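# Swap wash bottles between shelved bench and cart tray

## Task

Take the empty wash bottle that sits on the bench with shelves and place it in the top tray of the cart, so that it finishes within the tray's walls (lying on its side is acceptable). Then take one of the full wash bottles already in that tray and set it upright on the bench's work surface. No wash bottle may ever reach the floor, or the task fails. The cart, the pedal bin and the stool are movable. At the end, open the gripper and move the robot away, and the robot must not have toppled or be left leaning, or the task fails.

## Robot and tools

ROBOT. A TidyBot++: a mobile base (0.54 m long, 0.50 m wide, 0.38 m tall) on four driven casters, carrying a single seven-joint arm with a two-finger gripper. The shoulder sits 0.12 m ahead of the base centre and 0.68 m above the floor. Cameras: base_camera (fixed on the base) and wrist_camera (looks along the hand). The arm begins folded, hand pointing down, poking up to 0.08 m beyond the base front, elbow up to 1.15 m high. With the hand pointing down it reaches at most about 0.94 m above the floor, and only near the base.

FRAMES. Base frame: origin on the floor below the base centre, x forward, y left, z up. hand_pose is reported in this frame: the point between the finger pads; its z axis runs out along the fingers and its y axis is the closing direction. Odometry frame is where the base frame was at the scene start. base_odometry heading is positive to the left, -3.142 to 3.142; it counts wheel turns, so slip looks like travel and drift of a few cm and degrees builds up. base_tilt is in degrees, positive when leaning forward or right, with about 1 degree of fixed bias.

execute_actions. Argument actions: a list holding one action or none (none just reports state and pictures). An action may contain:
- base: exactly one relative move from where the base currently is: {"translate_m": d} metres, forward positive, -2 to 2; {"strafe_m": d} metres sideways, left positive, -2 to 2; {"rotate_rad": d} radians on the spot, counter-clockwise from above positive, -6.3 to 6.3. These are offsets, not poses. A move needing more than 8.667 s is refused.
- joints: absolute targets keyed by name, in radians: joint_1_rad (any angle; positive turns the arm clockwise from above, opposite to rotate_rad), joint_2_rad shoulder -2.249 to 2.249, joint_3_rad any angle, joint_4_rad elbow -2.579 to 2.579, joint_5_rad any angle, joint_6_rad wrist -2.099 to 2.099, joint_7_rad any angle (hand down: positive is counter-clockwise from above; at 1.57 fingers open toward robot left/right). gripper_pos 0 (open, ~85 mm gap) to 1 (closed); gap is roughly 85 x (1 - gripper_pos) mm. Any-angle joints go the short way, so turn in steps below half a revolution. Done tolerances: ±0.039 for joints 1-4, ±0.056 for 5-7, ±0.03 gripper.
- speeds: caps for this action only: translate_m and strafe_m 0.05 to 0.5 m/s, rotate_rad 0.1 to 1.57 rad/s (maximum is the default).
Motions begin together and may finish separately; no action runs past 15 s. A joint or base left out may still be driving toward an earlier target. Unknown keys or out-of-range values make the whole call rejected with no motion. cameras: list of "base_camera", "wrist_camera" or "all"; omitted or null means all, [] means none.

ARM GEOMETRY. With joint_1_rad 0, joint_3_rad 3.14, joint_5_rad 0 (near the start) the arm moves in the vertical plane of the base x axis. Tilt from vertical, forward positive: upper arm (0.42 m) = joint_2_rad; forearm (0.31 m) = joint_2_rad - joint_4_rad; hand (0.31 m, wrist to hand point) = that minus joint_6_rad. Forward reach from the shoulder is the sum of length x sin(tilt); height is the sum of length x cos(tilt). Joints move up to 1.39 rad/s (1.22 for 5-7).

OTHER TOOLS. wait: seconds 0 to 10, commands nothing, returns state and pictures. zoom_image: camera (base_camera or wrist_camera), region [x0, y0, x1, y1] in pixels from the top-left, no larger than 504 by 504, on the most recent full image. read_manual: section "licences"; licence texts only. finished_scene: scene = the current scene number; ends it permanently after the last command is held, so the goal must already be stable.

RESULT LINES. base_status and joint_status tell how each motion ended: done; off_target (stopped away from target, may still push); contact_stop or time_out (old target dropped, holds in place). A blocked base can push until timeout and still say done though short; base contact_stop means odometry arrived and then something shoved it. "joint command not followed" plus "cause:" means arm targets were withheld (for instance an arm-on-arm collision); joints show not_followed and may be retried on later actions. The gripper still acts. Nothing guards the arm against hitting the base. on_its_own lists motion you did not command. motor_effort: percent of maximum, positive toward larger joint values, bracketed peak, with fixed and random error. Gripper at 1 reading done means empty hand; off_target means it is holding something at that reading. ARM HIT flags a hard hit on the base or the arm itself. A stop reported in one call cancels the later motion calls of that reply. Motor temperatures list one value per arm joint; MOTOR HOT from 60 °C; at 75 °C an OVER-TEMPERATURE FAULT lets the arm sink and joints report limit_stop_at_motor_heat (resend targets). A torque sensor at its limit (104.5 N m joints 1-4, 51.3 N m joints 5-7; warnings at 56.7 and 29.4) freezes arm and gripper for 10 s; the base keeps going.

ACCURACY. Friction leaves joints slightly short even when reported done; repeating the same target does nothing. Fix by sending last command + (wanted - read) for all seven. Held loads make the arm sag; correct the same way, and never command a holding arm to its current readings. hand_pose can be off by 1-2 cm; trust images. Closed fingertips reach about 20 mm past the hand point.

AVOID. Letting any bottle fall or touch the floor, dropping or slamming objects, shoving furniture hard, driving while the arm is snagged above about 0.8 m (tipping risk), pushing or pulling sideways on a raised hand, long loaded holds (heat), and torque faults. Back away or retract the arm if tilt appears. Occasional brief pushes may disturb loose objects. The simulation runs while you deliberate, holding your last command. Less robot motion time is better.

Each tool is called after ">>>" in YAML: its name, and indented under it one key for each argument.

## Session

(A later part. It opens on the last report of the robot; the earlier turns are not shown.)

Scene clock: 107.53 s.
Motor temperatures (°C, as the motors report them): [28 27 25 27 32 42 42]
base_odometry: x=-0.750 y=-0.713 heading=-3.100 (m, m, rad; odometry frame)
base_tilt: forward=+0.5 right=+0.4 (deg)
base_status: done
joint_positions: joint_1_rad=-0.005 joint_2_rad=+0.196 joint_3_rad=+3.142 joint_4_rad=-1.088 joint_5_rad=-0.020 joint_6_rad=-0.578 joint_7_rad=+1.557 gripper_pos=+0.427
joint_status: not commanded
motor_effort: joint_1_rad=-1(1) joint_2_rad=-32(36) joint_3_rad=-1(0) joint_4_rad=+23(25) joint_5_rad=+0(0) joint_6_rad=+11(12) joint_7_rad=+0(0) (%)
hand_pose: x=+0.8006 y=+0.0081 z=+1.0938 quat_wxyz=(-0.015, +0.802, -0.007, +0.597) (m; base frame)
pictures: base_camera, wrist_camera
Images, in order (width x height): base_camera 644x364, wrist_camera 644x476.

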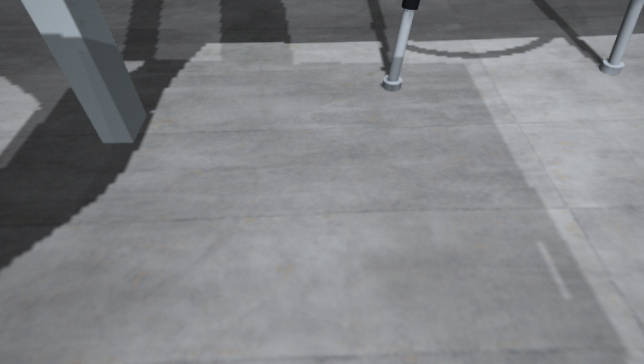

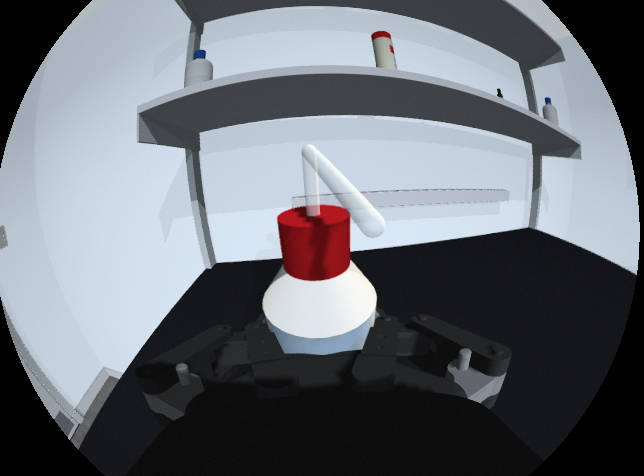

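>>> execute_actions:
  actions:
    - {"base":{"translate_m":0.06},"joints":{"joint_2_rad":0.29},"speeds":{"translate_m":0.1}}
  cameras: []

>>> execute_actions:
  actions:
    - {"joints":{"joint_2_rad":0.35,"joint_6_rad":-0.54}}
  cameras: ["wrist_camera"]

Scene clock: 109.23 s.
Motor temperatures (°C, as the motors report them): [28 27 25 27 32 42 42]
base_odometry: x=-0.810 y=-0.715 heading=-3.100 (m, m, rad; odometry frame)
base_tilt: forward=+0.5 right=+0.3 (deg)
base_status: done
joint_positions: joint_1_rad=-0.005 joint_2_rad=+0.317 joint_3_rad=+3.142 joint_4_rad=-1.081 joint_5_rad=-0.020 joint_6_rad=-0.579 joint_7_rad=+1.557 gripper_pos=+0.427
joint_status: all done
motor_effort: joint_1_rad=+0(3) joint_2_rad=-37(43) joint_3_rad=-1(2) joint_4_rad=+23(26) joint_5_rad=+0(0) joint_6_rad=+10(11) joint_7_rad=+0(0) (%)
hand_pose: x=+0.8458 y=+0.0083 z=+1.0123 quat_wxyz=(-0.014, +0.835, -0.007, +0.550) (m; base frame)
pictures: none
No camera images: the call's "cameras" was empty. Leave "cameras" out to get every camera's image.

Scene clock: 110.03 s.
Motor temperatures (°C, as the motors report them): [28 27 25 27 32 42 42]
base_odometry: x=-0.810 y=-0.715 heading=-3.100 (m, m, rad; odometry frame)
base_tilt: forward=+0.5 right=+0.3 (deg)
base_status: not commanded
joint_positions: joint_1_rad=-0.005 joint_2_rad=+0.351 joint_3_rad=+3.142 joint_4_rad=-1.080 joint_5_rad=-0.020 joint_6_rad=-0.576 joint_7_rad=+1.557 gripper_pos=+0.427
joint_status: all done
motor_effort: joint_1_rad=+0(0) joint_2_rad=-37(40) joint_3_rad=-1(1) joint_4_rad=+23(24) joint_5_rad=+0(0) joint_6_rad=+10(11) joint_7_rad=+0(0) (%)
hand_pose: x=+0.8571 y=+0.0084 z=+0.9890 quat_wxyz=(-0.014, +0.843, -0.008, +0.537) (m; base frame)
pictures: wrist_camera
Images, in order (width x height): wrist_camera 644x476.

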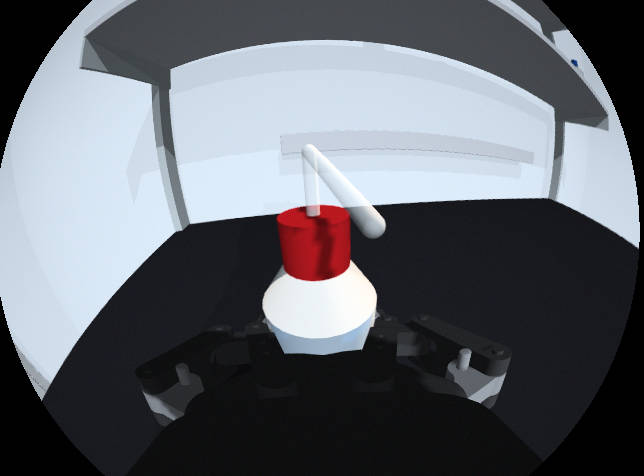

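>>> execute_actions:
  actions:
    - {"joints":{"joint_2_rad":0.37,"joint_6_rad":-0.5}}
  cameras: []

Scene clock: 110.83 s.
Motor temperatures (°C, as the motors report them): [28 27 25 27 32 42 42]
base_odometry: x=-0.810 y=-0.715 heading=-3.100 (m, m, rad; odometry frame)
base_tilt: forward=+0.4 right=+0.3 (deg)
base_status: not commanded
joint_positions: joint_1_rad=-0.005 joint_2_rad=+0.361 joint_3_rad=+3.142 joint_4_rad=-1.080 joint_5_rad=-0.020 joint_6_rad=-0.551 joint_7_rad=+1.557 gripper_pos=+0.427
joint_status: all done
motor_effort: joint_1_rad=-1(0) joint_2_rad=-37(37) joint_3_rad=-1(1) joint_4_rad=+23(23) joint_5_rad=+0(0) joint_6_rad=+10(10) joint_7_rad=+0(0) (%)
hand_pose: x=+0.8634 y=+0.0083 z=+0.9888 quat_wxyz=(-0.014, +0.839, -0.008, +0.544) (m; base frame)
pictures: none
No camera images: the call's "cameras" was empty. Leave "cameras" out to get every camera's image.

>>> execute_actions:
  actions:
    - {"joints":{"joint_2_rad":0.41,"joint_6_rad":-0.46}}
  cameras: []

Scene clock: 111.70 s.
Motor temperatures (°C, as the motors report them): [28 27 25 27 32 42 42]
base_odometry: x=-0.810 y=-0.715 heading=-3.100 (m, m, rad; odometry frame)
base_tilt: forward=+0.5 right=+0.3 (deg)
base_status: not commanded
joint_positions: joint_1_rad=-0.005 joint_2_rad=+0.386 joint_3_rad=+3.142 joint_4_rad=-1.074 joint_5_rad=-0.020 joint_6_rad=-0.500 joint_7_rad=+1.557 gripper_pos=+0.427
joint_status: all done
motor_effort: joint_1_rad=-1(0) joint_2_rad=-35(36) joint_3_rad=-1(1) joint_4_rad=+21(22) joint_5_rad=+0(0) joint_6_rad=+8(10) joint_7_rad=+0(1) (%)
hand_pose: x=+0.8778 y=+0.0081 z=+0.9884 quat_wxyz=(-0.014, +0.830, -0.008, +0.557) (m; base frame)
pictures: none
No camera images: the call's "cameras" was empty. Leave "cameras" out to get every camera's image.

Efforts dropped: contact, with matching pitch. Release.

>>> execute_actions:
  actions:
    - {"joints":{"joint_2_rad":0.39,"gripper_pos":0}}
  cameras: ["wrist_camera"]

>>> execute_actions:
  actions:
    - {"base":{"translate_m":-0.4},"speeds":{"translate_m":0.2}}
  cameras: ["wrist_camera"]

Scene clock: 113.07 s.
Motor temperatures (°C, as the motors report them): [28 27 25 27 32 42 42]
base_odometry: x=-0.810 y=-0.715 heading=-3.100 (m, m, rad; odometry frame)
base_tilt: forward=+0.4 right=+0.3 (deg)
base_status: not commanded
joint_positions: joint_1_rad=-0.005 joint_2_rad=+0.386 joint_3_rad=+3.142 joint_4_rad=-1.073 joint_5_rad=-0.020 joint_6_rad=-0.500 joint_7_rad=+1.557 gripper_pos=+0.000
joint_status: all done
motor_effort: joint_1_rad=+0(1) joint_2_rad=-36(40) joint_3_rad=-1(1) joint_4_rad=+21(23) joint_5_rad=+0(0) joint_6_rad=+8(10) joint_7_rad=+1(0) (%)
hand_pose: x=+0.8780 y=+0.0081 z=+0.9886 quat_wxyz=(-0.014, +0.830, -0.008, +0.557) (m; base frame)
pictures: wrist_camera
Images, in order (width x height): wrist_camera 644x476.

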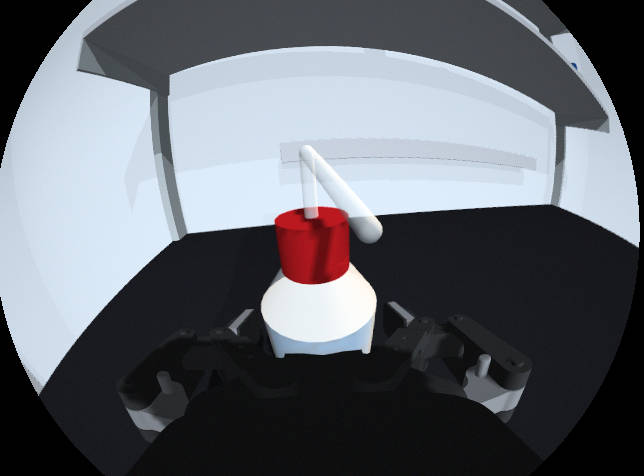

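Scene clock: 115.83 s.
Motor temperatures (°C, as the motors report them): [28 27 25 27 32 42 42]
base_odometry: x=-0.410 y=-0.699 heading=-3.100 (m, m, rad; odometry frame)
base_tilt: forward=+0.4 right=+0.3 (deg)
base_status: done
joint_positions: joint_1_rad=-0.005 joint_2_rad=+0.388 joint_3_rad=+3.142 joint_4_rad=-1.073 joint_5_rad=-0.019 joint_6_rad=-0.499 joint_7_rad=+1.557 gripper_pos=+0.000
joint_status: not commanded
motor_effort: joint_1_rad=-1(3) joint_2_rad=-35(43) joint_3_rad=-1(2) joint_4_rad=+20(23) joint_5_rad=+0(0) joint_6_rad=+8(9) joint_7_rad=+0(0) (%)
hand_pose: x=+0.8787 y=+0.0081 z=+0.9875 quat_wxyz=(-0.014, +0.830, -0.008, +0.557) (m; base frame)
pictures: wrist_camera
Images, in order (width x height): wrist_camera 644x476.

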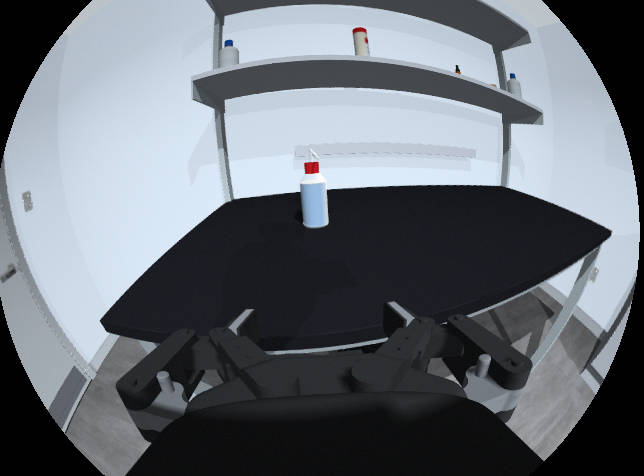

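>>> finished_scene:
  scene: 1

The scene is finished: the task was done.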